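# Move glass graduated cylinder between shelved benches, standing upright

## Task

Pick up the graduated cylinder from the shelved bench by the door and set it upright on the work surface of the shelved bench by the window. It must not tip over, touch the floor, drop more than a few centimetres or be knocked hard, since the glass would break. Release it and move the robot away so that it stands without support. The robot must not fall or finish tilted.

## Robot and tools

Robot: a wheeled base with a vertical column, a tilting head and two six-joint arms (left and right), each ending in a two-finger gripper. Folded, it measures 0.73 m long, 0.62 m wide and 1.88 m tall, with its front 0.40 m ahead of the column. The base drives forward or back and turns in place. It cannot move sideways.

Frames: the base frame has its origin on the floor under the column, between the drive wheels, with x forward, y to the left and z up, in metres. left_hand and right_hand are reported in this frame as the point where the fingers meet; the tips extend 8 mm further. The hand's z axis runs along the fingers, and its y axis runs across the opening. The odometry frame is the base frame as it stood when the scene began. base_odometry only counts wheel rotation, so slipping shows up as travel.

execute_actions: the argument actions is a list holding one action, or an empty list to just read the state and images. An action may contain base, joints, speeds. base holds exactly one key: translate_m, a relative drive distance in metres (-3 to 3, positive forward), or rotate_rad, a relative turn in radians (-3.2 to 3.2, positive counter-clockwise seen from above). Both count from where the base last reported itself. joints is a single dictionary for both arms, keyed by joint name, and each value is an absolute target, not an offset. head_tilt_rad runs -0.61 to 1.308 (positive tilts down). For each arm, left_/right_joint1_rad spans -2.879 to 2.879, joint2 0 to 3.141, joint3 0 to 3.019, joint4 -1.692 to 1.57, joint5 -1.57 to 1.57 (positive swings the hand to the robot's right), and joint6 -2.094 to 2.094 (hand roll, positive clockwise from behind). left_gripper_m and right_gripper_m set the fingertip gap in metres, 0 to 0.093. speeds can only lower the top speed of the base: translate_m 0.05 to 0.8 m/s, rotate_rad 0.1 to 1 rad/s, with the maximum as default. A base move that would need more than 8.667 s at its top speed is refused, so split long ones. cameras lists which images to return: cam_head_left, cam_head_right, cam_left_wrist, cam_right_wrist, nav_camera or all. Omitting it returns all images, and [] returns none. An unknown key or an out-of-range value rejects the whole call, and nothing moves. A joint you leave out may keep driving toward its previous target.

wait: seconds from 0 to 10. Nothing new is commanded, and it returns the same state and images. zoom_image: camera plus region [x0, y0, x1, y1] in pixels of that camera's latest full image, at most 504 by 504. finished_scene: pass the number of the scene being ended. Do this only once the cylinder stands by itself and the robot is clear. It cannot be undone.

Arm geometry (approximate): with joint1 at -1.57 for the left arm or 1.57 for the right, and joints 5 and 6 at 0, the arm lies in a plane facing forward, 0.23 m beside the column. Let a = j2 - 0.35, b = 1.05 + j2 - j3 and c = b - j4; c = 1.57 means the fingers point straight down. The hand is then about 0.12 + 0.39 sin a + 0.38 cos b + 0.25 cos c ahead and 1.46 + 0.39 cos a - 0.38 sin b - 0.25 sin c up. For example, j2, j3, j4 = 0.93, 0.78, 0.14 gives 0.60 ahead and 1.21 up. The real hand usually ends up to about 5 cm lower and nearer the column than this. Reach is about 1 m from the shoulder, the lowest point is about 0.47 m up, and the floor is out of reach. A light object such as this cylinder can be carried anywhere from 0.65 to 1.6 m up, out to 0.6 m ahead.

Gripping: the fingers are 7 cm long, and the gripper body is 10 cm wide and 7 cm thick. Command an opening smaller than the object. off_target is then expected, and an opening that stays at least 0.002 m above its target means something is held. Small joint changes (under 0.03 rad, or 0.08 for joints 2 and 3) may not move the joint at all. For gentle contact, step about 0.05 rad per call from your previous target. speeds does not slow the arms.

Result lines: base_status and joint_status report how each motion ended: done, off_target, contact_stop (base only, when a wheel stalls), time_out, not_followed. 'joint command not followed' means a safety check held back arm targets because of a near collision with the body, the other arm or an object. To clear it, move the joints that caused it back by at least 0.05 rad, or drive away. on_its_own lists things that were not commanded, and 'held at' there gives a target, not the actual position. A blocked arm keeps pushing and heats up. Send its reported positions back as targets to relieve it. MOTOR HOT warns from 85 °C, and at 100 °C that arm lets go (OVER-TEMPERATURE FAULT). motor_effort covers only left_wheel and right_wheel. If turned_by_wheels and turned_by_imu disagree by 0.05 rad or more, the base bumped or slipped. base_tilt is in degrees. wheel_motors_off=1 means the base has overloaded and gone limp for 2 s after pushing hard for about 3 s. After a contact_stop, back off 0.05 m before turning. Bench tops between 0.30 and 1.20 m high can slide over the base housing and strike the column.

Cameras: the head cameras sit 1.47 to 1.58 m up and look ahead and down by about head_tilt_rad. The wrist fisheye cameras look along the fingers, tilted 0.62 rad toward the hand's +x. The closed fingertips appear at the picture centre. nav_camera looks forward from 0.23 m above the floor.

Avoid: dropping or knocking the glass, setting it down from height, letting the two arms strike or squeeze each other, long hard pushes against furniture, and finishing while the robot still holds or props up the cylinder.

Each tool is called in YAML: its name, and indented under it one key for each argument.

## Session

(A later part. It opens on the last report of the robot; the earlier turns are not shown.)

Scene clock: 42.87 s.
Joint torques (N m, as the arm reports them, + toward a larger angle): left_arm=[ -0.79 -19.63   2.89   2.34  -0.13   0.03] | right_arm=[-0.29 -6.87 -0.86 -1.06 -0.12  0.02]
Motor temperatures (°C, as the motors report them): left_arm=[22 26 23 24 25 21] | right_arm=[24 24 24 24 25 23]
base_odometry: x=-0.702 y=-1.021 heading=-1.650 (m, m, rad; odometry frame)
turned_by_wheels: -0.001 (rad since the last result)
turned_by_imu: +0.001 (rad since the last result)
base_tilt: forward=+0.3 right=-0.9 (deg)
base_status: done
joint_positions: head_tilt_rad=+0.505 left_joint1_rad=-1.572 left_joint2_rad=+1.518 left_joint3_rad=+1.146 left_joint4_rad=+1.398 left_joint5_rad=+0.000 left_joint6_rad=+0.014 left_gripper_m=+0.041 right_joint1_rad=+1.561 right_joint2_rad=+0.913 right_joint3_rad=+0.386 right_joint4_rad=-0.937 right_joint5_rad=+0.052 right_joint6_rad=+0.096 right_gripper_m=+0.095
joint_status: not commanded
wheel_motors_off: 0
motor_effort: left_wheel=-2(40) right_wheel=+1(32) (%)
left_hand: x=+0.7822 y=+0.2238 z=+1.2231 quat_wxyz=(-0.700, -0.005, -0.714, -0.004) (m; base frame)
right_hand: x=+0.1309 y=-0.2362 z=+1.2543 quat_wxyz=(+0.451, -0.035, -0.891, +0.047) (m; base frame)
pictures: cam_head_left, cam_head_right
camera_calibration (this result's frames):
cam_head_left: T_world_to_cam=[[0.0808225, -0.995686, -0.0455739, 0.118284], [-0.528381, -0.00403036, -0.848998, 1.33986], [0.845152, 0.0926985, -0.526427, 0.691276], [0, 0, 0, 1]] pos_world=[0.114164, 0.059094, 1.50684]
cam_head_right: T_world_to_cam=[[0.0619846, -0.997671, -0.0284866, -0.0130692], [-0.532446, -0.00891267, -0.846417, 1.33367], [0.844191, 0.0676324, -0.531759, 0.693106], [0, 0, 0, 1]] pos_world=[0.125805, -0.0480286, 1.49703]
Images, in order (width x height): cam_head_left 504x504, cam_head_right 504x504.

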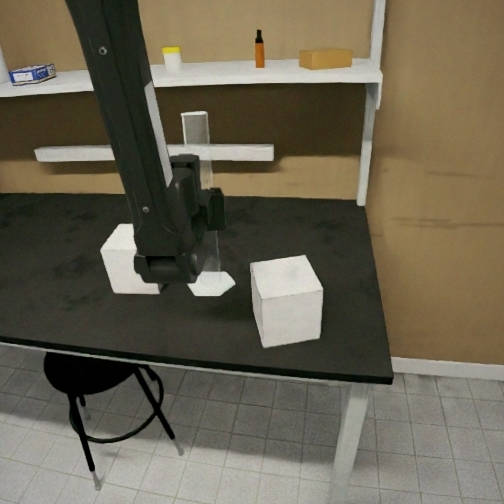

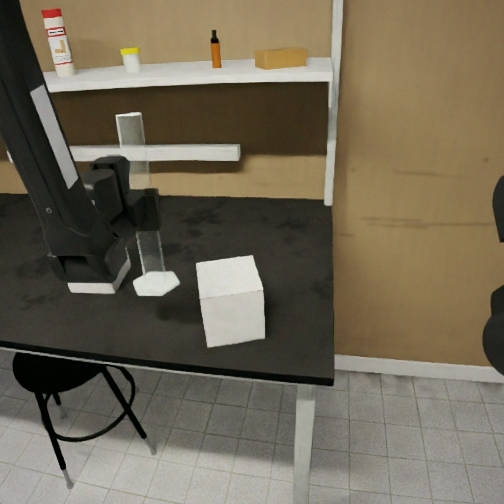

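execute_actions:
  actions:
    - {"joints":{"left_joint2_rad":1.65,"left_joint3_rad":1.30,"left_joint4_rad":1.43}}
  cameras: ["cam_head_right"]

Scene clock: 44.37 s.
Joint torques (N m, as the arm reports them, + toward a larger angle): left_arm=[ -1.52 -21.7    3.82   2.02  -0.13  -0.01] | right_arm=[-0.3  -6.91 -0.83 -1.04 -0.12  0.02]
Motor temperatures (°C, as the motors report them): left_arm=[22 26 23 24 25 21] | right_arm=[24 24 24 24 25 23]
base_odometry: x=-0.702 y=-1.021 heading=-1.650 (m, m, rad; odometry frame)
turned_by_wheels: +0.000 (rad since the last result)
turned_by_imu: +0.000 (rad since the last result)
base_tilt: forward=+0.3 right=-0.9 (deg)
base_status: not commanded
joint_positions: head_tilt_rad=+0.505 left_joint1_rad=-1.572 left_joint2_rad=+1.666 left_joint3_rad=+1.282 left_joint4_rad=+1.400 left_joint5_rad=+0.000 left_joint6_rad=+0.014 left_gripper_m=+0.041 right_joint1_rad=+1.561 right_joint2_rad=+0.913 right_joint3_rad=+0.386 right_joint4_rad=-0.937 right_joint5_rad=+0.052 right_joint6_rad=+0.096 right_gripper_m=+0.095
joint_status: all done
wheel_motors_off: 0
motor_effort: left_wheel=-2(3) right_wheel=+2(2) (%)
left_hand: x=+0.7959 y=+0.2238 z=+1.1659 quat_wxyz=(-0.696, -0.005, -0.718, -0.004) (m; base frame)
right_hand: x=+0.1309 y=-0.2362 z=+1.2543 quat_wxyz=(+0.451, -0.035, -0.891, +0.047) (m; base frame)
pictures: cam_head_right
camera_calibration (this result's frames):
cam_head_right: T_world_to_cam=[[0.0619846, -0.997671, -0.0284866, -0.0130692], [-0.532447, -0.00891267, -0.846417, 1.33367], [0.844191, 0.0676324, -0.531759, 0.693106], [0, 0, 0, 1]] pos_world=[0.125805, -0.0480286, 1.49703]
Images, in order (width x height): cam_head_right 504x504.

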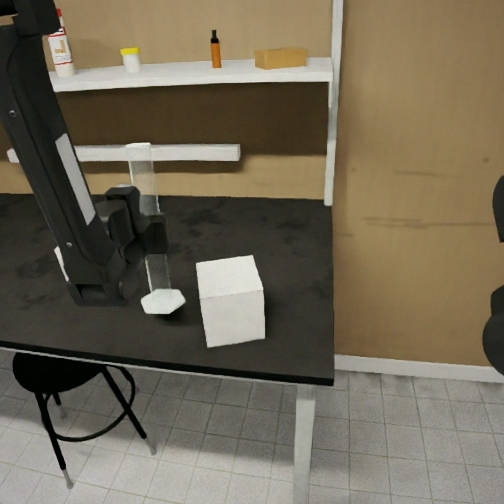

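Shadow still offset; lower more.

execute_actions:
  actions:
    - {"joints":{"left_joint2_rad":1.73,"left_joint3_rad":1.38,"left_joint4_rad":1.44}}
  cameras: ["cam_head_right"]

Scene clock: 45.37 s.
Joint torques (N m, as the arm reports them, + toward a larger angle): left_arm=[ -1.72 -20.57   4.12   2.58  -0.15   0.02] | right_arm=[-0.25 -6.86 -0.84 -1.04 -0.12  0.02]
Motor temperatures (°C, as the motors report them): left_arm=[22 26 23 24 25 21] | right_arm=[24 24 24 24 25 23]
base_odometry: x=-0.702 y=-1.021 heading=-1.650 (m, m, rad; odometry frame)
turned_by_wheels: +0.000 (rad since the last result)
turned_by_imu: +0.000 (rad since the last result)
base_tilt: forward=+0.3 right=-0.9 (deg)
base_status: not commanded
joint_positions: head_tilt_rad=+0.505 left_joint1_rad=-1.572 left_joint2_rad=+1.730 left_joint3_rad=+1.360 left_joint4_rad=+1.406 left_joint5_rad=+0.000 left_joint6_rad=+0.014 left_gripper_m=+0.041 right_joint1_rad=+1.561 right_joint2_rad=+0.913 right_joint3_rad=+0.386 right_joint4_rad=-0.937 right_joint5_rad=+0.052 right_joint6_rad=+0.096 right_gripper_m=+0.095
joint_status: all done
wheel_motors_off: 0
motor_effort: left_wheel=-2(2) right_wheel=+2(2) (%)
left_hand: x=+0.8064 y=+0.2237 z=+1.1473 quat_wxyz=(-0.703, -0.005, -0.711, -0.004) (m; base frame)
right_hand: x=+0.1309 y=-0.2362 z=+1.2543 quat_wxyz=(+0.451, -0.035, -0.891, +0.047) (m; base frame)
pictures: cam_head_right
camera_calibration (this result's frames):
cam_head_right: T_world_to_cam=[[0.0619846, -0.997671, -0.0284866, -0.0130692], [-0.532447, -0.00891267, -0.846417, 1.33367], [0.844191, 0.0676324, -0.531759, 0.693106], [0, 0, 0, 1]] pos_world=[0.125805, -0.0480286, 1.49703]
Images, in order (width x height): cam_head_right 504x504.

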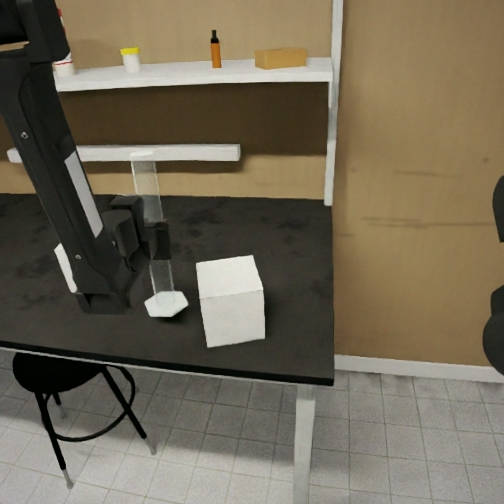

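execute_actions:
  actions:
    - {"joints":{"left_joint2_rad":1.81,"left_joint3_rad":1.46,"left_joint4_rad":1.43}}
  cameras: ["cam_head_right"]

Scene clock: 46.40 s.
Joint torques (N m, as the arm reports them, + toward a larger angle): left_arm=[ -1.87 -20.49   3.96   1.68  -0.1    0.01] | right_arm=[-0.27 -6.8  -0.83 -1.03 -0.12  0.02]
Motor temperatures (°C, as the motors report them): left_arm=[22 26 23 24 25 21] | right_arm=[24 24 24 24 25 23]
base_odometry: x=-0.702 y=-1.021 heading=-1.650 (m, m, rad; odometry frame)
turned_by_wheels: +0.000 (rad since the last result)
turned_by_imu: +0.000 (rad since the last result)
base_tilt: forward=+0.3 right=-0.9 (deg)
base_status: not commanded
joint_positions: head_tilt_rad=+0.505 left_joint1_rad=-1.572 left_joint2_rad=+1.809 left_joint3_rad=+1.440 left_joint4_rad=+1.412 left_joint5_rad=+0.000 left_joint6_rad=+0.014 left_gripper_m=+0.041 right_joint1_rad=+1.561 right_joint2_rad=+0.913 right_joint3_rad=+0.386 right_joint4_rad=-0.937 right_joint5_rad=+0.052 right_joint6_rad=+0.096 right_gripper_m=+0.095
joint_status: all done
wheel_motors_off: 0
motor_effort: left_wheel=-2(2) right_wheel=+2(2) (%)
left_hand: x=+0.8110 y=+0.2237 z=+1.1186 quat_wxyz=(-0.705, -0.005, -0.709, -0.004) (m; base frame)
right_hand: x=+0.1309 y=-0.2362 z=+1.2543 quat_wxyz=(+0.451, -0.035, -0.891, +0.047) (m; base frame)
pictures: cam_head_right
camera_calibration (this result's frames):
cam_head_right: T_world_to_cam=[[0.0619846, -0.997671, -0.0284866, -0.0130692], [-0.532446, -0.00891267, -0.846417, 1.33367], [0.844191, 0.0676324, -0.531759, 0.693106], [0, 0, 0, 1]] pos_world=[0.125805, -0.0480286, 1.49703]
Images, in order (width x height): cam_head_right 504x504.

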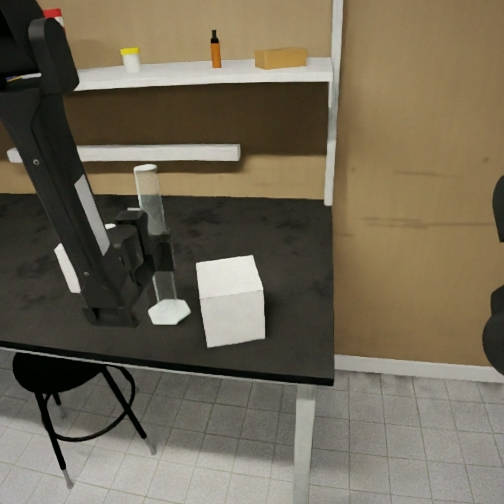

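Shadow gone, joint 4 torque dropped: touching. Release.

execute_actions:
  actions:
    - {"joints":{"left_gripper_m":0.093}}
  cameras: []

execute_actions:
  actions:
    - {"base":{"translate_m":-0.3},"speeds":{"translate_m":0.3}}
  cameras: ["cam_head_right"]

Scene clock: 47.43 s.
Joint torques (N m, as the arm reports them, + toward a larger angle): left_arm=[ -2.05 -20.68   4.15   1.88  -0.19  -0.04] | right_arm=[-0.26 -6.9  -0.86 -1.05 -0.12  0.02]
Motor temperatures (°C, as the motors report them): left_arm=[22 26 23 24 25 21] | right_arm=[24 24 24 24 25 23]
base_odometry: x=-0.702 y=-1.021 heading=-1.650 (m, m, rad; odometry frame)
turned_by_wheels: +0.000 (rad since the last result)
turned_by_imu: +0.000 (rad since the last result)
base_tilt: forward=+0.3 right=-0.9 (deg)
base_status: not commanded
joint_positions: head_tilt_rad=+0.505 left_joint1_rad=-1.572 left_joint2_rad=+1.809 left_joint3_rad=+1.440 left_joint4_rad=+1.412 left_joint5_rad=+0.001 left_joint6_rad=+0.014 left_gripper_m=+0.093 right_joint1_rad=+1.561 right_joint2_rad=+0.913 right_joint3_rad=+0.386 right_joint4_rad=-0.937 right_joint5_rad=+0.052 right_joint6_rad=+0.096 right_gripper_m=+0.095
joint_status: all done
wheel_motors_off: 0
motor_effort: left_wheel=-2(2) right_wheel=+2(2) (%)
left_hand: x=+0.8112 y=+0.2237 z=+1.1187 quat_wxyz=(-0.705, -0.005, -0.709, -0.004) (m; base frame)
right_hand: x=+0.1309 y=-0.2362 z=+1.2543 quat_wxyz=(+0.451, -0.035, -0.891, +0.047) (m; base frame)
pictures: none
No camera images: the call's "cameras" was empty. Leave "cameras" out to get every camera's image.

Scene clock: 49.67 s.
Joint torques (N m, as the arm reports them, + toward a larger angle): left_arm=[ -1.65 -20.77   3.77   1.79  -0.15   0.04] | right_arm=[-0.29 -6.88 -0.63 -1.04 -0.12  0.02]
Motor temperatures (°C, as the motors report them): left_arm=[22 26 23 24 25 21] | right_arm=[24 24 24 24 25 23]
base_odometry: x=-0.678 y=-0.723 heading=-1.650 (m, m, rad; odometry frame)
turned_by_wheels: -0.001 (rad since the last result)
turned_by_imu: -0.001 (rad since the last result)
base_tilt: forward=+0.3 right=-0.9 (deg)
base_status: done
joint_positions: head_tilt_rad=+0.505 left_joint1_rad=-1.572 left_joint2_rad=+1.809 left_joint3_rad=+1.443 left_joint4_rad=+1.412 left_joint5_rad=+0.001 left_joint6_rad=+0.014 left_gripper_m=+0.093 right_joint1_rad=+1.561 right_joint2_rad=+0.913 right_joint3_rad=+0.384 right_joint4_rad=-0.937 right_joint5_rad=+0.052 right_joint6_rad=+0.096 right_gripper_m=+0.095
joint_status: not commanded
wheel_motors_off: 0
motor_effort: left_wheel=-3(43) right_wheel=-1(31) (%)
left_hand: x=+0.8123 y=+0.2237 z=+1.1197 quat_wxyz=(-0.707, -0.005, -0.708, -0.004) (m; base frame)
right_hand: x=+0.1297 y=-0.2362 z=+1.2547 quat_wxyz=(+0.452, -0.035, -0.890, +0.047) (m; base frame)
pictures: cam_head_right
camera_calibration (this result's frames):
cam_head_right: T_world_to_cam=[[0.0619835, -0.997671, -0.028489, -0.0130655], [-0.532479, -0.00891267, -0.846396, 1.33364], [0.844171, 0.0676324, -0.531791, 0.693157], [0, 0, 0, 1]] pos_world=[0.125803, -0.0480286, 1.49703]
Images, in order (width x height): cam_head_right 504x504.

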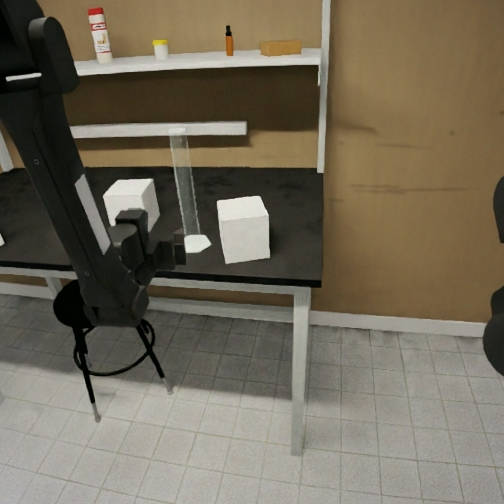

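finished_scene:
  scene: 1

The scene is finished: the task was done.


## Next scene

The same job, from a new start.

execute_actions:
  actions:
    - {"joints":{"head_tilt_rad":0.3}}
  cameras: ["cam_head_left","cam_left_wrist","cam_right_wrist"]

Scene clock: 0.87 s.
Joint torques (N m, as the arm reports them, + toward a larger angle): left_arm=[-1.45 -8.01 -1.26 -1.73 -0.23  0.16] | right_arm=[-0.13 -7.04  0.05 -0.96 -0.15  0.  ]
Motor temperatures (°C, as the motors report them): left_arm=[22 24 22 24 25 21] | right_arm=[24 24 24 24 25 23]
base_odometry: x=+0.000 y=+0.000 heading=+0.000 (m, m, rad; odometry frame)
turned_by_wheels: +0.000 (rad since the last result)
turned_by_imu: +0.000 (rad since the last result)
base_tilt: forward=+0.3 right=-0.9 (deg)
base_status: not commanded
joint_positions: head_tilt_rad=+0.319 left_joint1_rad=-1.546 left_joint2_rad=+0.874 left_joint3_rad=+0.445 left_joint4_rad=-0.933 left_joint5_rad=-0.024 left_joint6_rad=-0.040 left_gripper_m=+0.094 right_joint1_rad=+1.592 right_joint2_rad=+0.856 right_joint3_rad=+0.404 right_joint4_rad=-0.950 right_joint5_rad=+0.034 right_joint6_rad=-0.056 right_gripper_m=+0.095
joint_status: all done
wheel_motors_off: 0
motor_effort: left_wheel=+2(3) right_wheel=+5(5) (%)
left_hand: x=+0.1708 y=+0.2343 z=+1.2443 quat_wxyz=(+0.407, +0.023, -0.913, -0.026) (m; base frame)
right_hand: x=+0.1501 y=-0.2269 z=+1.2542 quat_wxyz=(+0.425, +0.041, -0.904, -0.003) (m; base frame)
pictures: cam_head_left, cam_left_wrist, cam_right_wrist
camera_calibration (this result's frames):
cam_head_left: T_world_to_cam=[[0.0878347, -0.995686, -0.0299052, 0.093804], [-0.36294, -0.00403036, -0.931804, 1.45911], [0.927664, 0.0926985, -0.361728, 0.433513], [0, 0, 0, 1]] pos_world=[0.119176, 0.059094, 1.51922]
cam_left_wrist: T_world_to_cam=[[0.0256969, -0.997263, -0.0693322, 0.310569], [-0.124912, -0.0720147, 0.989551, -1.18534], [-0.991835, -0.016768, -0.126421, 0.455645], [0, 0, 0, 1]] pos_world=[0.295881, 0.231997, 1.25209]
cam_right_wrist: T_world_to_cam=[[0.0839932, -0.995054, -0.0530388, -0.173406], [-0.0752996, -0.0594128, 0.995389, -1.24538], [-0.993617, -0.0796122, -0.0799174, 0.355589], [0, 0, 0, 1]] pos_world=[0.274108, -0.21823, 1.25886]
Images, in order (width x height): cam_head_left 504x504, cam_left_wrist 616x616, cam_right_wrist 616x616.

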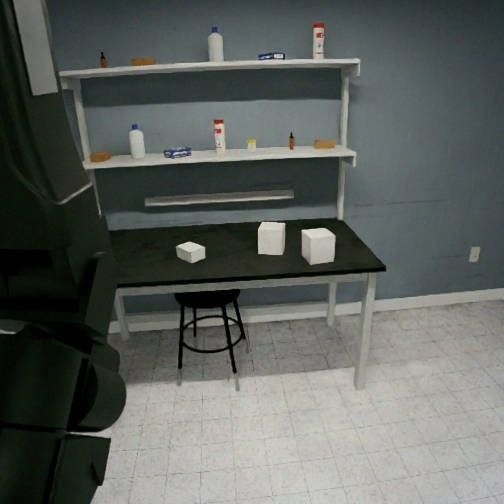

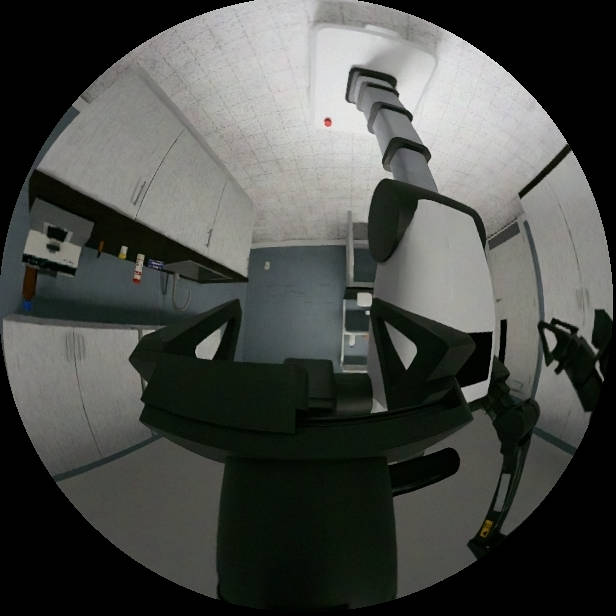

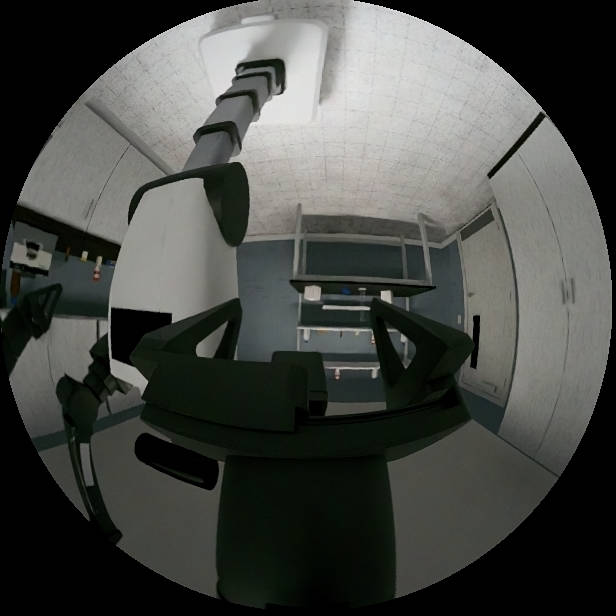

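Source bench behind, slightly right.

execute_actions:
  actions:
    - {"base":{"rotate_rad":-2.85}}
  cameras: ["cam_head_left","cam_head_right"]

Scene clock: 5.30 s.
Joint torques (N m, as the arm reports them, + toward a larger angle): left_arm=[-1.47 -8.19 -1.1  -1.68 -0.2   0.14] | right_arm=[-0.08 -7.05  0.05 -0.95 -0.15  0.  ]
Motor temperatures (°C, as the motors report them): left_arm=[22 24 22 24 25 21] | right_arm=[24 24 24 24 25 23]
base_odometry: x=+0.000 y=+0.000 heading=-2.849 (m, m, rad; odometry frame)
turned_by_wheels: -2.849 (rad since the last result)
turned_by_imu: -2.846 (rad since the last result)
base_tilt: forward=+0.3 right=-0.9 (deg)
base_status: done
joint_positions: head_tilt_rad=+0.319 left_joint1_rad=-1.546 left_joint2_rad=+0.874 left_joint3_rad=+0.445 left_joint4_rad=-0.933 left_joint5_rad=-0.024 left_joint6_rad=-0.040 left_gripper_m=+0.094 right_joint1_rad=+1.592 right_joint2_rad=+0.856 right_joint3_rad=+0.404 right_joint4_rad=-0.950 right_joint5_rad=+0.034 right_joint6_rad=-0.056 right_gripper_m=+0.095
joint_status: not commanded
wheel_motors_off: 0
motor_effort: left_wheel=+2(53) right_wheel=-2(27) (%)
left_hand: x=+0.1708 y=+0.2343 z=+1.2443 quat_wxyz=(+0.407, +0.023, -0.913, -0.026) (m; base frame)
right_hand: x=+0.1501 y=-0.2269 z=+1.2542 quat_wxyz=(+0.425, +0.041, -0.904, -0.003) (m; base frame)
pictures: cam_head_left, cam_head_right
camera_calibration (this result's frames):
cam_head_left: T_world_to_cam=[[0.0878392, -0.995686, -0.0298921, 0.0937837], [-0.362801, -0.00403036, -0.931858, 1.45919], [0.927717, 0.0926985, -0.36159, 0.433298], [0, 0, 0, 1]] pos_world=[0.119179, 0.059094, 1.51923]
cam_head_right: T_world_to_cam=[[0.0661739, -0.997671, -0.0165708, -0.0316291], [-0.367273, -0.00891267, -0.93007, 1.45424], [0.927756, 0.0676324, -0.367007, 0.435211], [0, 0, 0, 1]] pos_world=[0.132426, -0.0480286, 1.51175]
Images, in order (width x height): cam_head_left 504x504, cam_head_right 504x504.

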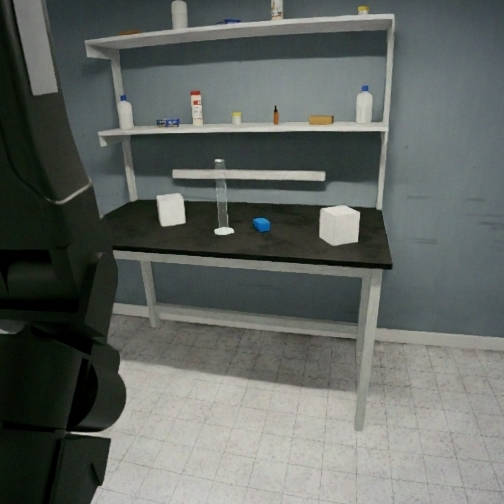

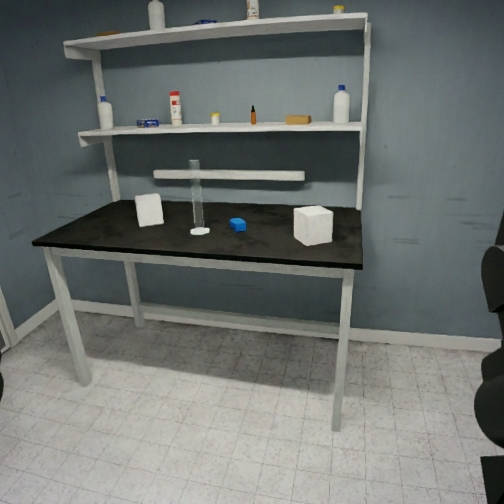

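execute_actions:
  actions:
    - {"base":{"rotate_rad":0.075},"joints":{"left_joint1_rad":-1.57,"left_joint2_rad":1.81,"left_joint3_rad":1.46,"left_joint4_rad":1.43,"left_joint5_rad":0,"left_joint6_rad":0,"head_tilt_rad":0.5}}
  cameras: []

execute_actions:
  actions:
    - {"base":{"translate_m":0.55}}
  cameras: ["cam_head_right","cam_left_wrist"]

Scene clock: 7.87 s.
Joint torques (N m, as the arm reports them, + toward a larger angle): left_arm=[ -2.34 -20.96   3.63   1.8   -0.16   0.28] | right_arm=[-0.15 -7.02  0.03 -0.94 -0.15  0.  ]
Motor temperatures (°C, as the motors report them): left_arm=[22 24 22 24 25 21] | right_arm=[24 24 24 24 25 23]
base_odometry: x=+0.000 y=+0.000 heading=-2.775 (m, m, rad; odometry frame)
turned_by_wheels: +0.074 (rad since the last result)
turned_by_imu: +0.075 (rad since the last result)
base_tilt: forward=+0.3 right=-0.9 (deg)
base_status: done
joint_positions: head_tilt_rad=+0.504 left_joint1_rad=-1.558 left_joint2_rad=+1.810 left_joint3_rad=+1.449 left_joint4_rad=+1.409 left_joint5_rad=-0.001 left_joint6_rad=-0.013 left_gripper_m=+0.094 right_joint1_rad=+1.592 right_joint2_rad=+0.856 right_joint3_rad=+0.404 right_joint4_rad=-0.950 right_joint5_rad=+0.034 right_joint6_rad=-0.056 right_gripper_m=+0.095
joint_status: all done
wheel_motors_off: 0
motor_effort: left_wheel=-4(22) right_wheel=+4(19) (%)
left_hand: x=+0.8141 y=+0.2335 z=+1.1202 quat_wxyz=(-0.707, +0.003, -0.707, -0.002) (m; base frame)
right_hand: x=+0.1501 y=-0.2269 z=+1.2542 quat_wxyz=(+0.425, +0.041, -0.904, -0.003) (m; base frame)
pictures: none
No camera images: the call's "cameras" was empty. Leave "cameras" out to get every camera's image.

Scene clock: 10.43 s.
Joint torques (N m, as the arm reports them, + toward a larger angle): left_arm=[ -2.14 -20.78   3.36   1.8   -0.06   0.18] | right_arm=[-0.13 -7.07 -0.09 -0.95 -0.15  0.  ]
Motor temperatures (°C, as the motors report them): left_arm=[22 25 22 24 25 21] | right_arm=[24 24 24 24 25 23]
base_odometry: x=-0.514 y=-0.197 heading=-2.776 (m, m, rad; odometry frame)
turned_by_wheels: -0.001 (rad since the last result)
turned_by_imu: +0.001 (rad since the last result)
base_tilt: forward=+0.3 right=-0.9 (deg)
base_status: done
joint_positions: head_tilt_rad=+0.505 left_joint1_rad=-1.558 left_joint2_rad=+1.810 left_joint3_rad=+1.450 left_joint4_rad=+1.409 left_joint5_rad=-0.001 left_joint6_rad=-0.013 left_gripper_m=+0.094 right_joint1_rad=+1.592 right_joint2_rad=+0.855 right_joint3_rad=+0.406 right_joint4_rad=-0.950 right_joint5_rad=+0.034 right_joint6_rad=-0.056 right_gripper_m=+0.095
joint_status: not commanded
wheel_motors_off: 0
motor_effort: left_wheel=-2(58) right_wheel=+1(54) (%)
left_hand: x=+0.8148 y=+0.2333 z=+1.1208 quat_wxyz=(-0.708, +0.003, -0.706, -0.002) (m; base frame)
right_hand: x=+0.1512 y=-0.2268 z=+1.2539 quat_wxyz=(+0.424, +0.041, -0.905, -0.003) (m; base frame)
pictures: cam_head_right, cam_left_wrist
camera_calibration (this result's frames):
cam_head_right: T_world_to_cam=[[0.0619863, -0.997671, -0.0284829, -0.0130751], [-0.532396, -0.00891267, -0.846449, 1.33372], [0.844223, 0.0676324, -0.531708, 0.693027], [0, 0, 0, 1]] pos_world=[0.125807, -0.0480286, 1.49704]
cam_left_wrist: T_world_to_cam=[[0.00606909, -0.999964, 0.00598336, 0.216623], [-0.568285, -0.00837232, -0.822789, 1.39489], [0.822809, 0.00159333, -0.568315, 0.0911711], [0, 0, 0, 1]] pos_world=[0.716363, 0.228148, 1.19822]
Images, in order (width x height): cam_head_right 504x504, cam_left_wrist 616x616.

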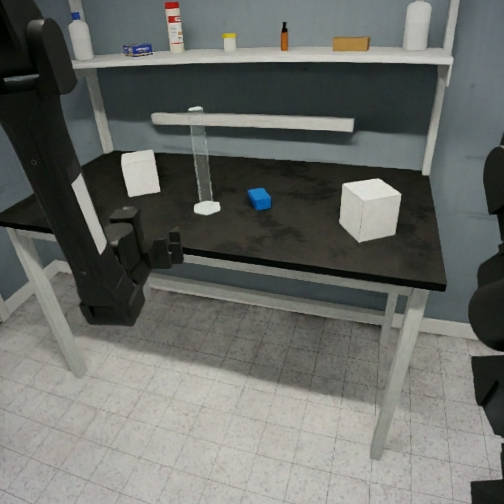

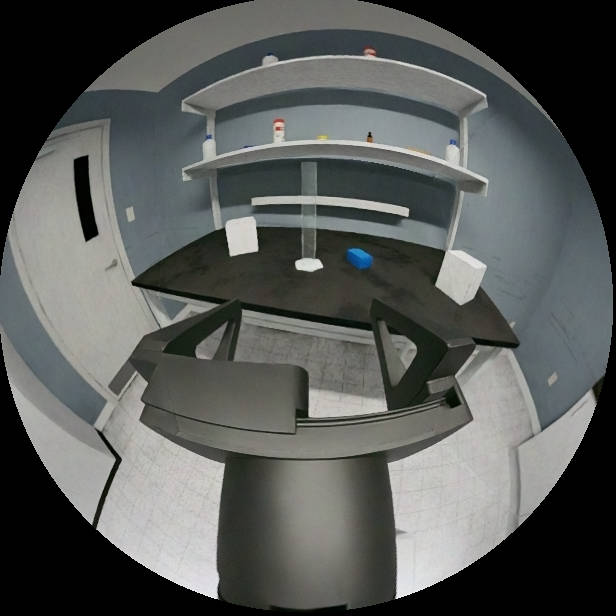

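execute_actions:
  actions:
    - {"base":{"translate_m":0.42}}
  cameras: ["cam_head_right","cam_left_wrist"]

Scene clock: 12.87 s.
Joint torques (N m, as the arm reports them, + toward a larger angle): left_arm=[ -2.71 -21.     3.22   1.74  -0.05   0.27] | right_arm=[-0.08 -7.09 -0.21 -0.96 -0.15  0.  ]
Motor temperatures (°C, as the motors report them): left_arm=[22 25 23 24 25 21] | right_arm=[24 24 24 24 25 23]
base_odometry: x=-0.906 y=-0.347 heading=-2.777 (m, m, rad; odometry frame)
turned_by_wheels: -0.001 (rad since the last result)
turned_by_imu: +0.001 (rad since the last result)
base_tilt: forward=+0.3 right=-0.9 (deg)
base_status: done
joint_positions: head_tilt_rad=+0.505 left_joint1_rad=-1.558 left_joint2_rad=+1.810 left_joint3_rad=+1.453 left_joint4_rad=+1.410 left_joint5_rad=-0.001 left_joint6_rad=-0.013 left_gripper_m=+0.094 right_joint1_rad=+1.592 right_joint2_rad=+0.856 right_joint3_rad=+0.407 right_joint4_rad=-0.950 right_joint5_rad=+0.034 right_joint6_rad=-0.056 right_gripper_m=+0.095
joint_status: not commanded
wheel_motors_off: 0
motor_effort: left_wheel=+0(49) right_wheel=+1(37) (%)
left_hand: x=+0.8158 y=+0.2333 z=+1.1217 quat_wxyz=(-0.709, +0.003, -0.705, -0.002) (m; base frame)
right_hand: x=+0.1517 y=-0.2268 z=+1.2537 quat_wxyz=(+0.423, +0.041, -0.905, -0.003) (m; base frame)
pictures: cam_head_right, cam_left_wrist
camera_calibration (this result's frames):
cam_head_right: T_world_to_cam=[[0.0619836, -0.997671, -0.0284888, -0.0130659], [-0.532476, -0.00891267, -0.846398, 1.33364], [0.844173, 0.0676324, -0.531788, 0.693152], [0, 0, 0, 1]] pos_world=[0.125803, -0.0480286, 1.49703]
cam_left_wrist: T_world_to_cam=[[0.00601677, -0.999964, 0.00598213, 0.216652], [-0.565772, -0.0083368, -0.82452, 1.3961], [0.82454, 0.00157642, -0.565802, 0.0866398], [0, 0, 0, 1]] pos_world=[0.717131, 0.228146, 1.19883]
Images, in order (width x height): cam_head_right 504x504, cam_left_wrist 616x616.

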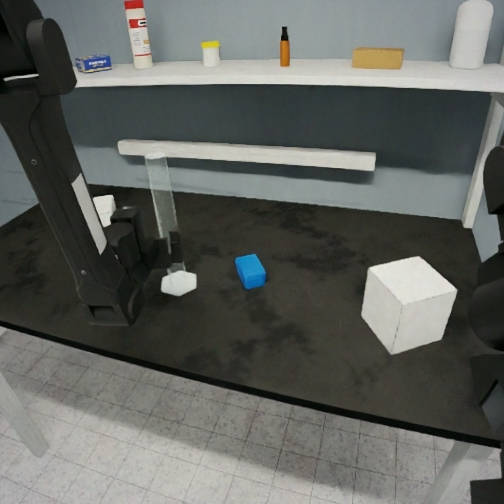

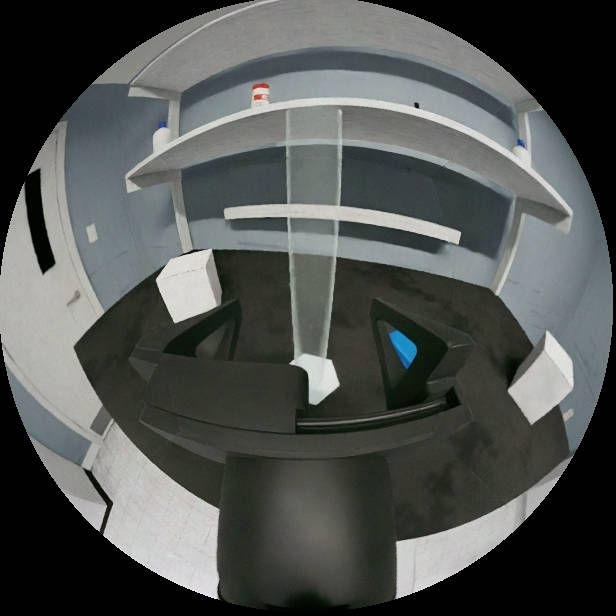

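execute_actions:
  actions:
    - {"base":{"translate_m":0.06},"speeds":{"translate_m":0.1}}
  cameras: ["cam_left_wrist"]

Scene clock: 14.53 s.
Joint torques (N m, as the arm reports them, + toward a larger angle): left_arm=[ -2.95 -20.81   3.11   1.77  -0.08   0.25] | right_arm=[-0.14 -6.88  0.1  -0.99 -0.15  0.01]
Motor temperatures (°C, as the motors report them): left_arm=[22 25 23 24 25 21] | right_arm=[24 24 24 24 25 23]
base_odometry: x=-0.962 y=-0.368 heading=-2.778 (m, m, rad; odometry frame)
turned_by_wheels: -0.001 (rad since the last result)
turned_by_imu: +0.000 (rad since the last result)
base_tilt: forward=+0.3 right=-0.9 (deg)
base_status: done
joint_positions: head_tilt_rad=+0.505 left_joint1_rad=-1.558 left_joint2_rad=+1.810 left_joint3_rad=+1.453 left_joint4_rad=+1.410 left_joint5_rad=-0.001 left_joint6_rad=-0.013 left_gripper_m=+0.094 right_joint1_rad=+1.592 right_joint2_rad=+0.855 right_joint3_rad=+0.404 right_joint4_rad=-0.950 right_joint5_rad=+0.034 right_joint6_rad=-0.056 right_gripper_m=+0.095
joint_status: not commanded
wheel_motors_off: 0
motor_effort: left_wheel=-1(42) right_wheel=+1(33) (%)
left_hand: x=+0.8158 y=+0.2333 z=+1.1217 quat_wxyz=(-0.709, +0.003, -0.705, -0.002) (m; base frame)
right_hand: x=+0.1501 y=-0.2269 z=+1.2542 quat_wxyz=(+0.425, +0.041, -0.904, -0.003) (m; base frame)
pictures: cam_left_wrist
camera_calibration (this result's frames):
cam_left_wrist: T_world_to_cam=[[0.00601677, -0.999964, 0.00598213, 0.216652], [-0.565772, -0.0083368, -0.82452, 1.3961], [0.82454, 0.00157642, -0.565802, 0.0866398], [0, 0, 0, 1]] pos_world=[0.717131, 0.228146, 1.19883]
Images, in order (width x height): cam_left_wrist 616x616.

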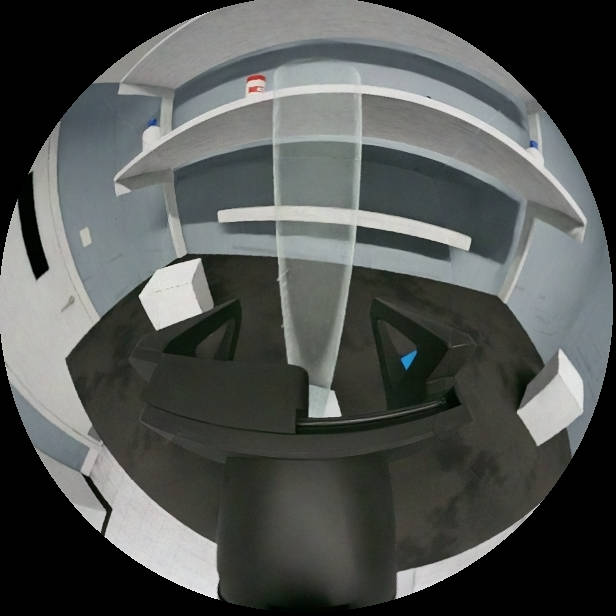

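execute_actions:
  actions:
    - {"joints":{"left_gripper_m":0.0}}
  cameras: []

execute_actions:
  actions:
    - {"joints":{"left_joint2_rad":1.6,"left_joint3_rad":1.25,"left_joint4_rad":1.43}}
  cameras: []

execute_actions:
  actions:
    - {"base":{"translate_m":-0.6},"speeds":{"translate_m":0.4}}
  cameras: ["cam_head_right"]

Scene clock: 15.70 s.
Joint torques (N m, as the arm reports them, + toward a larger angle): left_arm=[ -2.21 -20.74   3.01   1.9   -0.1    0.21] | right_arm=[-0.17 -7.01  0.03 -0.94 -0.15  0.  ]
Motor temperatures (°C, as the motors report them): left_arm=[22 25 23 24 25 21] | right_arm=[24 24 24 24 25 23]
base_odometry: x=-0.962 y=-0.368 heading=-2.778 (m, m, rad; odometry frame)
turned_by_wheels: +0.000 (rad since the last result)
turned_by_imu: +0.000 (rad since the last result)
base_tilt: forward=+0.3 right=-0.9 (deg)
base_status: not commanded
joint_positions: head_tilt_rad=+0.505 left_joint1_rad=-1.558 left_joint2_rad=+1.810 left_joint3_rad=+1.453 left_joint4_rad=+1.410 left_joint5_rad=-0.001 left_joint6_rad=-0.010 left_gripper_m=+0.041 right_joint1_rad=+1.592 right_joint2_rad=+0.855 right_joint3_rad=+0.404 right_joint4_rad=-0.950 right_joint5_rad=+0.034 right_joint6_rad=-0.056 right_gripper_m=+0.095
joint_status: left_gripper_m off_target (ended at +0.041, target +0.000)
wheel_motors_off: 0
motor_effort: left_wheel=-1(1) right_wheel=+1(1) (%)
left_hand: x=+0.8158 y=+0.2329 z=+1.1218 quat_wxyz=(-0.709, +0.002, -0.705, -0.003) (m; base frame)
right_hand: x=+0.1501 y=-0.2269 z=+1.2542 quat_wxyz=(+0.425, +0.041, -0.904, -0.003) (m; base frame)
pictures: none
No camera images: the call's "cameras" was empty. Leave "cameras" out to get every camera's image.

Scene clock: 16.80 s.
Joint torques (N m, as the arm reports them, + toward a larger angle): left_arm=[ -3.22 -20.24   3.01   1.9   -0.13   0.2 ] | right_arm=[-0.18 -7.09  0.07 -0.95 -0.15  0.01]
Motor temperatures (°C, as the motors report them): left_arm=[22 26 23 24 25 21] | right_arm=[24 24 24 24 25 23]
base_odometry: x=-0.962 y=-0.368 heading=-2.778 (m, m, rad; odometry frame)
turned_by_wheels: +0.000 (rad since the last result)
turned_by_imu: +0.000 (rad since the last result)
base_tilt: forward=+0.3 right=-0.9 (deg)
base_status: not commanded
joint_positions: head_tilt_rad=+0.505 left_joint1_rad=-1.558 left_joint2_rad=+1.618 left_joint3_rad=+1.245 left_joint4_rad=+1.410 left_joint5_rad=-0.001 left_joint6_rad=-0.010 left_gripper_m=+0.041 right_joint1_rad=+1.592 right_joint2_rad=+0.855 right_joint3_rad=+0.404 right_joint4_rad=-0.950 right_joint5_rad=+0.034 right_joint6_rad=-0.056 right_gripper_m=+0.095
joint_status: all done
wheel_motors_off: 0
motor_effort: left_wheel=-1(2) right_wheel=+1(2) (%)
left_hand: x=+0.7951 y=+0.2320 z=+1.1896 quat_wxyz=(-0.704, +0.002, -0.710, -0.003) (m; base frame)
right_hand: x=+0.1501 y=-0.2269 z=+1.2542 quat_wxyz=(+0.425, +0.041, -0.904, -0.003) (m; base frame)
pictures: none
No camera images: the call's "cameras" was empty. Leave "cameras" out to get every camera's image.

Scene clock: 19.73 s.
Joint torques (N m, as the arm reports them, + toward a larger angle): left_arm=[ -2.97 -20.2    2.9    1.81  -0.1    0.24] | right_arm=[-0.15 -6.93  0.11 -0.93 -0.15  0.01]
Motor temperatures (°C, as the motors report them): left_arm=[22 26 23 24 25 21] | right_arm=[24 24 24 24 25 23]
base_odometry: x=-0.401 y=-0.155 heading=-2.779 (m, m, rad; odometry frame)
turned_by_wheels: -0.002 (rad since the last result)
turned_by_imu: -0.004 (rad since the last result)
base_tilt: forward=+0.3 right=-0.8 (deg)
base_status: done
joint_positions: head_tilt_rad=+0.505 left_joint1_rad=-1.558 left_joint2_rad=+1.618 left_joint3_rad=+1.244 left_joint4_rad=+1.410 left_joint5_rad=-0.001 left_joint6_rad=-0.010 left_gripper_m=+0.041 right_joint1_rad=+1.592 right_joint2_rad=+0.855 right_joint3_rad=+0.403 right_joint4_rad=-0.950 right_joint5_rad=+0.034 right_joint6_rad=-0.056 right_gripper_m=+0.095
joint_status: not commanded
wheel_motors_off: 0
motor_effort: left_wheel=-1(46) right_wheel=+1(47) (%)
left_hand: x=+0.7947 y=+0.2320 z=+1.1892 quat_wxyz=(-0.703, +0.002, -0.711, -0.003) (m; base frame)
right_hand: x=+0.1495 y=-0.2269 z=+1.2544 quat_wxyz=(+0.425, +0.041, -0.904, -0.003) (m; base frame)
pictures: cam_head_right
camera_calibration (this result's frames):
cam_head_right: T_world_to_cam=[[0.061981, -0.997671, -0.0284944, -0.0130572], [-0.532552, -0.00891267, -0.84635, 1.33357], [0.844125, 0.0676324, -0.531864, 0.693272], [0, 0, 0, 1]] pos_world=[0.125799, -0.0480286, 1.49702]
Images, in order (width x height): cam_head_right 504x504.

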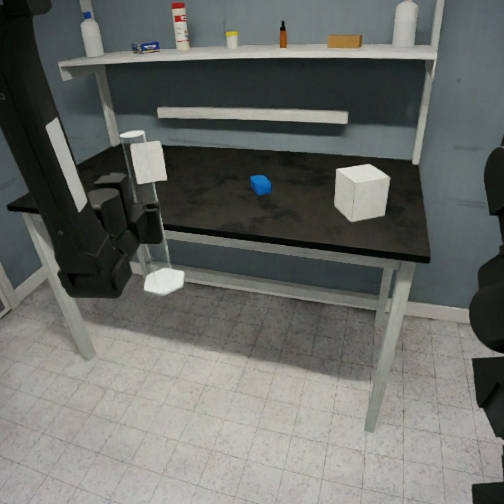

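execute_actions:
  actions:
    - {"base":{"rotate_rad":2.9},"speeds":{"rotate_rad":0.7}}
  cameras: []

execute_actions:
  actions:
    - {"base":{"translate_m":0.7},"speeds":{"translate_m":0.5}}
  cameras: ["cam_head_left","cam_head_right"]

Scene clock: 25.43 s.
Joint torques (N m, as the arm reports them, + toward a larger angle): left_arm=[ -2.04 -21.3    2.97   1.99  -0.14   0.23] | right_arm=[-0.08 -6.95  0.17 -0.95 -0.15  0.  ]
Motor temperatures (°C, as the motors report them): left_arm=[22 26 23 24 25 21] | right_arm=[24 24 24 24 25 23]
base_odometry: x=-0.401 y=-0.155 heading=+0.120 (m, m, rad; odometry frame)
turned_by_wheels: +2.900 (rad since the last result)
turned_by_imu: +2.899 (rad since the last result)
base_tilt: forward=+0.3 right=-0.9 (deg)
base_status: done
joint_positions: head_tilt_rad=+0.505 left_joint1_rad=-1.565 left_joint2_rad=+1.618 left_joint3_rad=+1.244 left_joint4_rad=+1.410 left_joint5_rad=+0.000 left_joint6_rad=-0.010 left_gripper_m=+0.041 right_joint1_rad=+1.592 right_joint2_rad=+0.855 right_joint3_rad=+0.403 right_joint4_rad=-0.950 right_joint5_rad=+0.034 right_joint6_rad=-0.056 right_gripper_m=+0.095
joint_status: not commanded
wheel_motors_off: 0
motor_effort: left_wheel=-2(52) right_wheel=+2(44) (%)
left_hand: x=+0.7947 y=+0.2279 z=+1.1892 quat_wxyz=(-0.703, +0.003, -0.711, +0.001) (m; base frame)
right_hand: x=+0.1495 y=-0.2269 z=+1.2544 quat_wxyz=(+0.425, +0.041, -0.904, -0.003) (m; base frame)
pictures: none
No camera images: the call's "cameras" was empty. Leave "cameras" out to get every camera's image.

Scene clock: 28.37 s.
Joint torques (N m, as the arm reports them, + toward a larger angle): left_arm=[ -1.78 -21.06   2.91   1.88  -0.1    0.21] | right_arm=[-0.14 -6.93 -0.03 -0.96 -0.14  0.  ]
Motor temperatures (°C, as the motors report them): left_arm=[22 26 23 24 25 21] | right_arm=[24 24 24 24 25 23]
base_odometry: x=+0.294 y=-0.071 heading=+0.121 (m, m, rad; odometry frame)
turned_by_wheels: +0.001 (rad since the last result)
turned_by_imu: +0.003 (rad since the last result)
base_tilt: forward=+0.3 right=-0.9 (deg)
base_status: done
joint_positions: head_tilt_rad=+0.505 left_joint1_rad=-1.565 left_joint2_rad=+1.618 left_joint3_rad=+1.244 left_joint4_rad=+1.410 left_joint5_rad=+0.000 left_joint6_rad=-0.010 left_gripper_m=+0.041 right_joint1_rad=+1.592 right_joint2_rad=+0.855 right_joint3_rad=+0.405 right_joint4_rad=-0.950 right_joint5_rad=+0.034 right_joint6_rad=-0.056 right_gripper_m=+0.095
joint_status: not commanded
wheel_motors_off: 0
motor_effort: left_wheel=+2(65) right_wheel=-1(47) (%)
left_hand: x=+0.7948 y=+0.2279 z=+1.1893 quat_wxyz=(-0.703, +0.003, -0.711, +0.001) (m; base frame)
right_hand: x=+0.1506 y=-0.2269 z=+1.2541 quat_wxyz=(+0.424, +0.041, -0.905, -0.003) (m; base frame)
pictures: cam_head_left, cam_head_right
camera_calibration (this result's frames):
cam_head_left: T_world_to_cam=[[0.0808154, -0.995686, -0.0455866, 0.118304], [-0.528515, -0.00403036, -0.848915, 1.33974], [0.845069, 0.0926985, -0.526561, 0.691485], [0, 0, 0, 1]] pos_world=[0.114159, 0.059094, 1.50683]
cam_head_right: T_world_to_cam=[[0.0619801, -0.997671, -0.0284964, -0.013054], [-0.53258, -0.00891267, -0.846333, 1.33355], [0.844107, 0.0676324, -0.531892, 0.693315], [0, 0, 0, 1]] pos_world=[0.125798, -0.0480286, 1.49702]
Images, in order (width x height): cam_head_left 504x504, cam_head_right 504x504.

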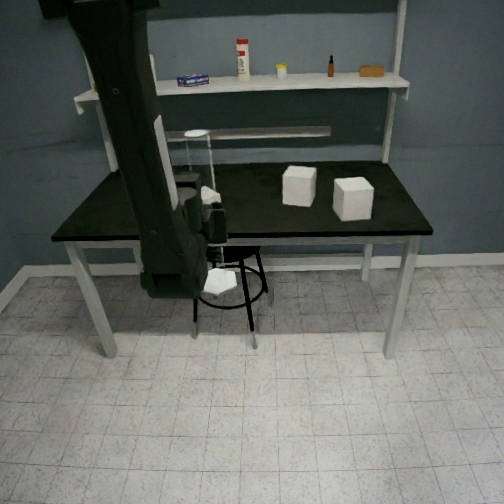

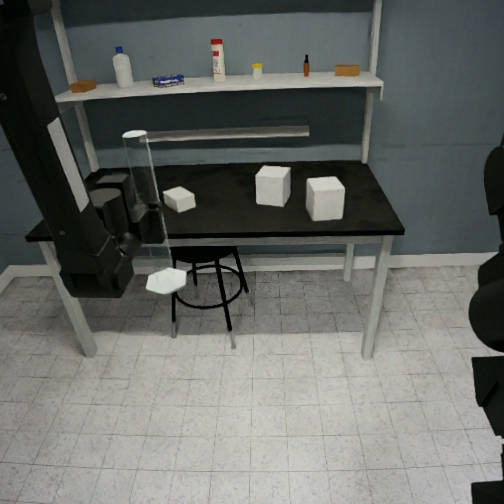

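execute_actions:
  actions:
    - {"base":{"translate_m":0.9},"speeds":{"translate_m":0.5}}
  cameras: []

execute_actions:
  actions:
    - {"joints":{"left_joint2_rad":2.1,"left_joint3_rad":1.65,"left_joint4_rad":1.53,"head_tilt_rad":0.8}}
  cameras: ["cam_head_right"]

Scene clock: 32.40 s.
Joint torques (N m, as the arm reports them, + toward a larger angle): left_arm=[ -1.82 -21.07   3.03   1.8   -0.1    0.2 ] | right_arm=[-0.13 -6.99  0.01 -0.96 -0.15  0.  ]
Motor temperatures (°C, as the motors report them): left_arm=[22 27 23 24 25 21] | right_arm=[24 24 24 24 25 23]
base_odometry: x=+1.187 y=+0.038 heading=+0.121 (m, m, rad; odometry frame)
turned_by_wheels: +0.000 (rad since the last result)
turned_by_imu: +0.004 (rad since the last result)
base_tilt: forward=+0.3 right=-0.9 (deg)
base_status: done
joint_positions: head_tilt_rad=+0.505 left_joint1_rad=-1.565 left_joint2_rad=+1.618 left_joint3_rad=+1.243 left_joint4_rad=+1.410 left_joint5_rad=+0.000 left_joint6_rad=-0.010 left_gripper_m=+0.041 right_joint1_rad=+1.592 right_joint2_rad=+0.855 right_joint3_rad=+0.405 right_joint4_rad=-0.950 right_joint5_rad=+0.034 right_joint6_rad=-0.056 right_gripper_m=+0.095
joint_status: not commanded
wheel_motors_off: 0
motor_effort: left_wheel=+0(43) right_wheel=+0(33) (%)
left_hand: x=+0.7944 y=+0.2279 z=+1.1890 quat_wxyz=(-0.703, +0.003, -0.711, +0.001) (m; base frame)
right_hand: x=+0.1504 y=-0.2269 z=+1.2541 quat_wxyz=(+0.424, +0.041, -0.905, -0.003) (m; base frame)
pictures: none
No camera images: the call's "cameras" was empty. Leave "cameras" out to get every camera's image.

Scene clock: 33.80 s.
Joint torques (N m, as the arm reports them, + toward a larger angle): left_arm=[ -2.23 -21.47   2.99   1.36  -0.15   0.25] | right_arm=[-0.17 -6.94  0.07 -0.95 -0.14  0.  ]
Motor temperatures (°C, as the motors report them): left_arm=[22 27 23 24 25 21] | right_arm=[24 24 24 24 25 23]
base_odometry: x=+1.187 y=+0.038 heading=+0.121 (m, m, rad; odometry frame)
turned_by_wheels: +0.000 (rad since the last result)
turned_by_imu: +0.000 (rad since the last result)
base_tilt: forward=+0.3 right=-0.9 (deg)
base_status: not commanded
joint_positions: head_tilt_rad=+0.802 left_joint1_rad=-1.565 left_joint2_rad=+2.138 left_joint3_rad=+1.629 left_joint4_rad=+1.519 left_joint5_rad=+0.000 left_joint6_rad=-0.009 left_gripper_m=+0.041 right_joint1_rad=+1.592 right_joint2_rad=+0.855 right_joint3_rad=+0.404 right_joint4_rad=-0.950 right_joint5_rad=+0.034 right_joint6_rad=-0.056 right_gripper_m=+0.095
joint_status: all done
wheel_motors_off: 0
motor_effort: left_wheel=+3(6) right_wheel=-1(2) (%)
left_hand: x=+0.7506 y=+0.2287 z=+0.9806 quat_wxyz=(-0.694, +0.003, -0.720, +0.001) (m; base frame)
right_hand: x=+0.1501 y=-0.2269 z=+1.2542 quat_wxyz=(+0.425, +0.041, -0.904, -0.003) (m; base frame)
pictures: cam_head_right
camera_calibration (this result's frames):
cam_head_right: T_world_to_cam=[[0.0509258, -0.997671, -0.0453888, 0.013513], [-0.756962, -0.00891267, -0.653399, 1.04765], [0.651472, 0.0676324, -0.755652, 1.04754], [0, 0, 0, 1]] pos_world=[0.1099, -0.0480286, 1.47672]
Images, in order (width x height): cam_head_right 504x504.

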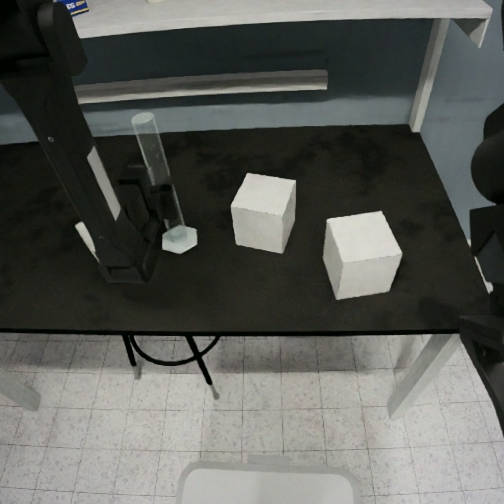

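execute_actions:
  actions:
    - {"joints":{"left_gripper_m":0.093}}
  cameras: []

execute_actions:
  actions:
    - {"base":{"translate_m":-0.3},"speeds":{"translate_m":0.3}}
  cameras: ["cam_head_right"]

Scene clock: 35.07 s.
Joint torques (N m, as the arm reports them, + toward a larger angle): left_arm=[ -2.29 -21.6    2.73   1.53  -0.1    0.22] | right_arm=[-0.16 -7.03  0.04 -0.94 -0.14  0.  ]
Motor temperatures (°C, as the motors report them): left_arm=[22 27 23 24 25 21] | right_arm=[24 24 24 24 25 23]
base_odometry: x=+1.187 y=+0.038 heading=+0.121 (m, m, rad; odometry frame)
turned_by_wheels: +0.000 (rad since the last result)
turned_by_imu: +0.000 (rad since the last result)
base_tilt: forward=+0.2 right=-0.9 (deg)
base_status: not commanded
joint_positions: head_tilt_rad=+0.802 left_joint1_rad=-1.565 left_joint2_rad=+2.125 left_joint3_rad=+1.634 left_joint4_rad=+1.519 left_joint5_rad=+0.000 left_joint6_rad=-0.009 left_gripper_m=+0.093 right_joint1_rad=+1.592 right_joint2_rad=+0.855 right_joint3_rad=+0.404 right_joint4_rad=-0.950 right_joint5_rad=+0.034 right_joint6_rad=-0.056 right_gripper_m=+0.095
joint_status: all done
wheel_motors_off: 0
motor_effort: left_wheel=+2(2) right_wheel=-1(1) (%)
left_hand: x=+0.7586 y=+0.2288 z=+0.9900 quat_wxyz=(-0.700, +0.003, -0.714, +0.000) (m; base frame)
right_hand: x=+0.1501 y=-0.2269 z=+1.2542 quat_wxyz=(+0.425, +0.041, -0.904, -0.003) (m; base frame)
pictures: none
No camera images: the call's "cameras" was empty. Leave "cameras" out to get every camera's image.

Scene clock: 37.27 s.
Joint torques (N m, as the arm reports them, + toward a larger angle): left_arm=[ -1.88 -19.83   2.37   1.39  -0.13   0.18] | right_arm=[-0.13 -6.94  0.12 -0.95 -0.15  0.  ]
Motor temperatures (°C, as the motors report them): left_arm=[22 27 23 24 25 21] | right_arm=[24 24 24 24 25 23]
base_odometry: x=+0.889 y=+0.002 heading=+0.119 (m, m, rad; odometry frame)
turned_by_wheels: -0.002 (rad since the last result)
turned_by_imu: -0.003 (rad since the last result)
base_tilt: forward=+0.3 right=-0.9 (deg)
base_status: done
joint_positions: head_tilt_rad=+0.803 left_joint1_rad=-1.565 left_joint2_rad=+2.114 left_joint3_rad=+1.640 left_joint4_rad=+1.519 left_joint5_rad=+0.000 left_joint6_rad=-0.009 left_gripper_m=+0.093 right_joint1_rad=+1.592 right_joint2_rad=+0.855 right_joint3_rad=+0.403 right_joint4_rad=-0.950 right_joint5_rad=+0.034 right_joint6_rad=-0.056 right_gripper_m=+0.095
joint_status: not commanded
wheel_motors_off: 0
motor_effort: left_wheel=-2(40) right_wheel=+2(46) (%)
left_hand: x=+0.7661 y=+0.2288 z=+0.9985 quat_wxyz=(-0.706, +0.003, -0.708, +0.000) (m; base frame)
right_hand: x=+0.1496 y=-0.2269 z=+1.2544 quat_wxyz=(+0.425, +0.041, -0.904, -0.003) (m; base frame)
pictures: cam_head_right
camera_calibration (this result's frames):
cam_head_right: T_world_to_cam=[[0.0508915, -0.997671, -0.0454272, 0.0135739], [-0.757455, -0.00891267, -0.652826, 1.04679], [0.650901, 0.0676324, -0.756144, 1.04832], [0, 0, 0, 1]] pos_world=[0.109852, -0.0480286, 1.47667]
Images, in order (width x height): cam_head_right 504x504.

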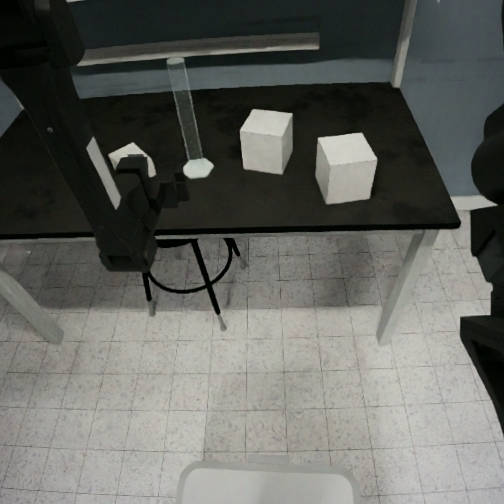

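finished_scene:
  scene: 2

The scene is finished: the task was done.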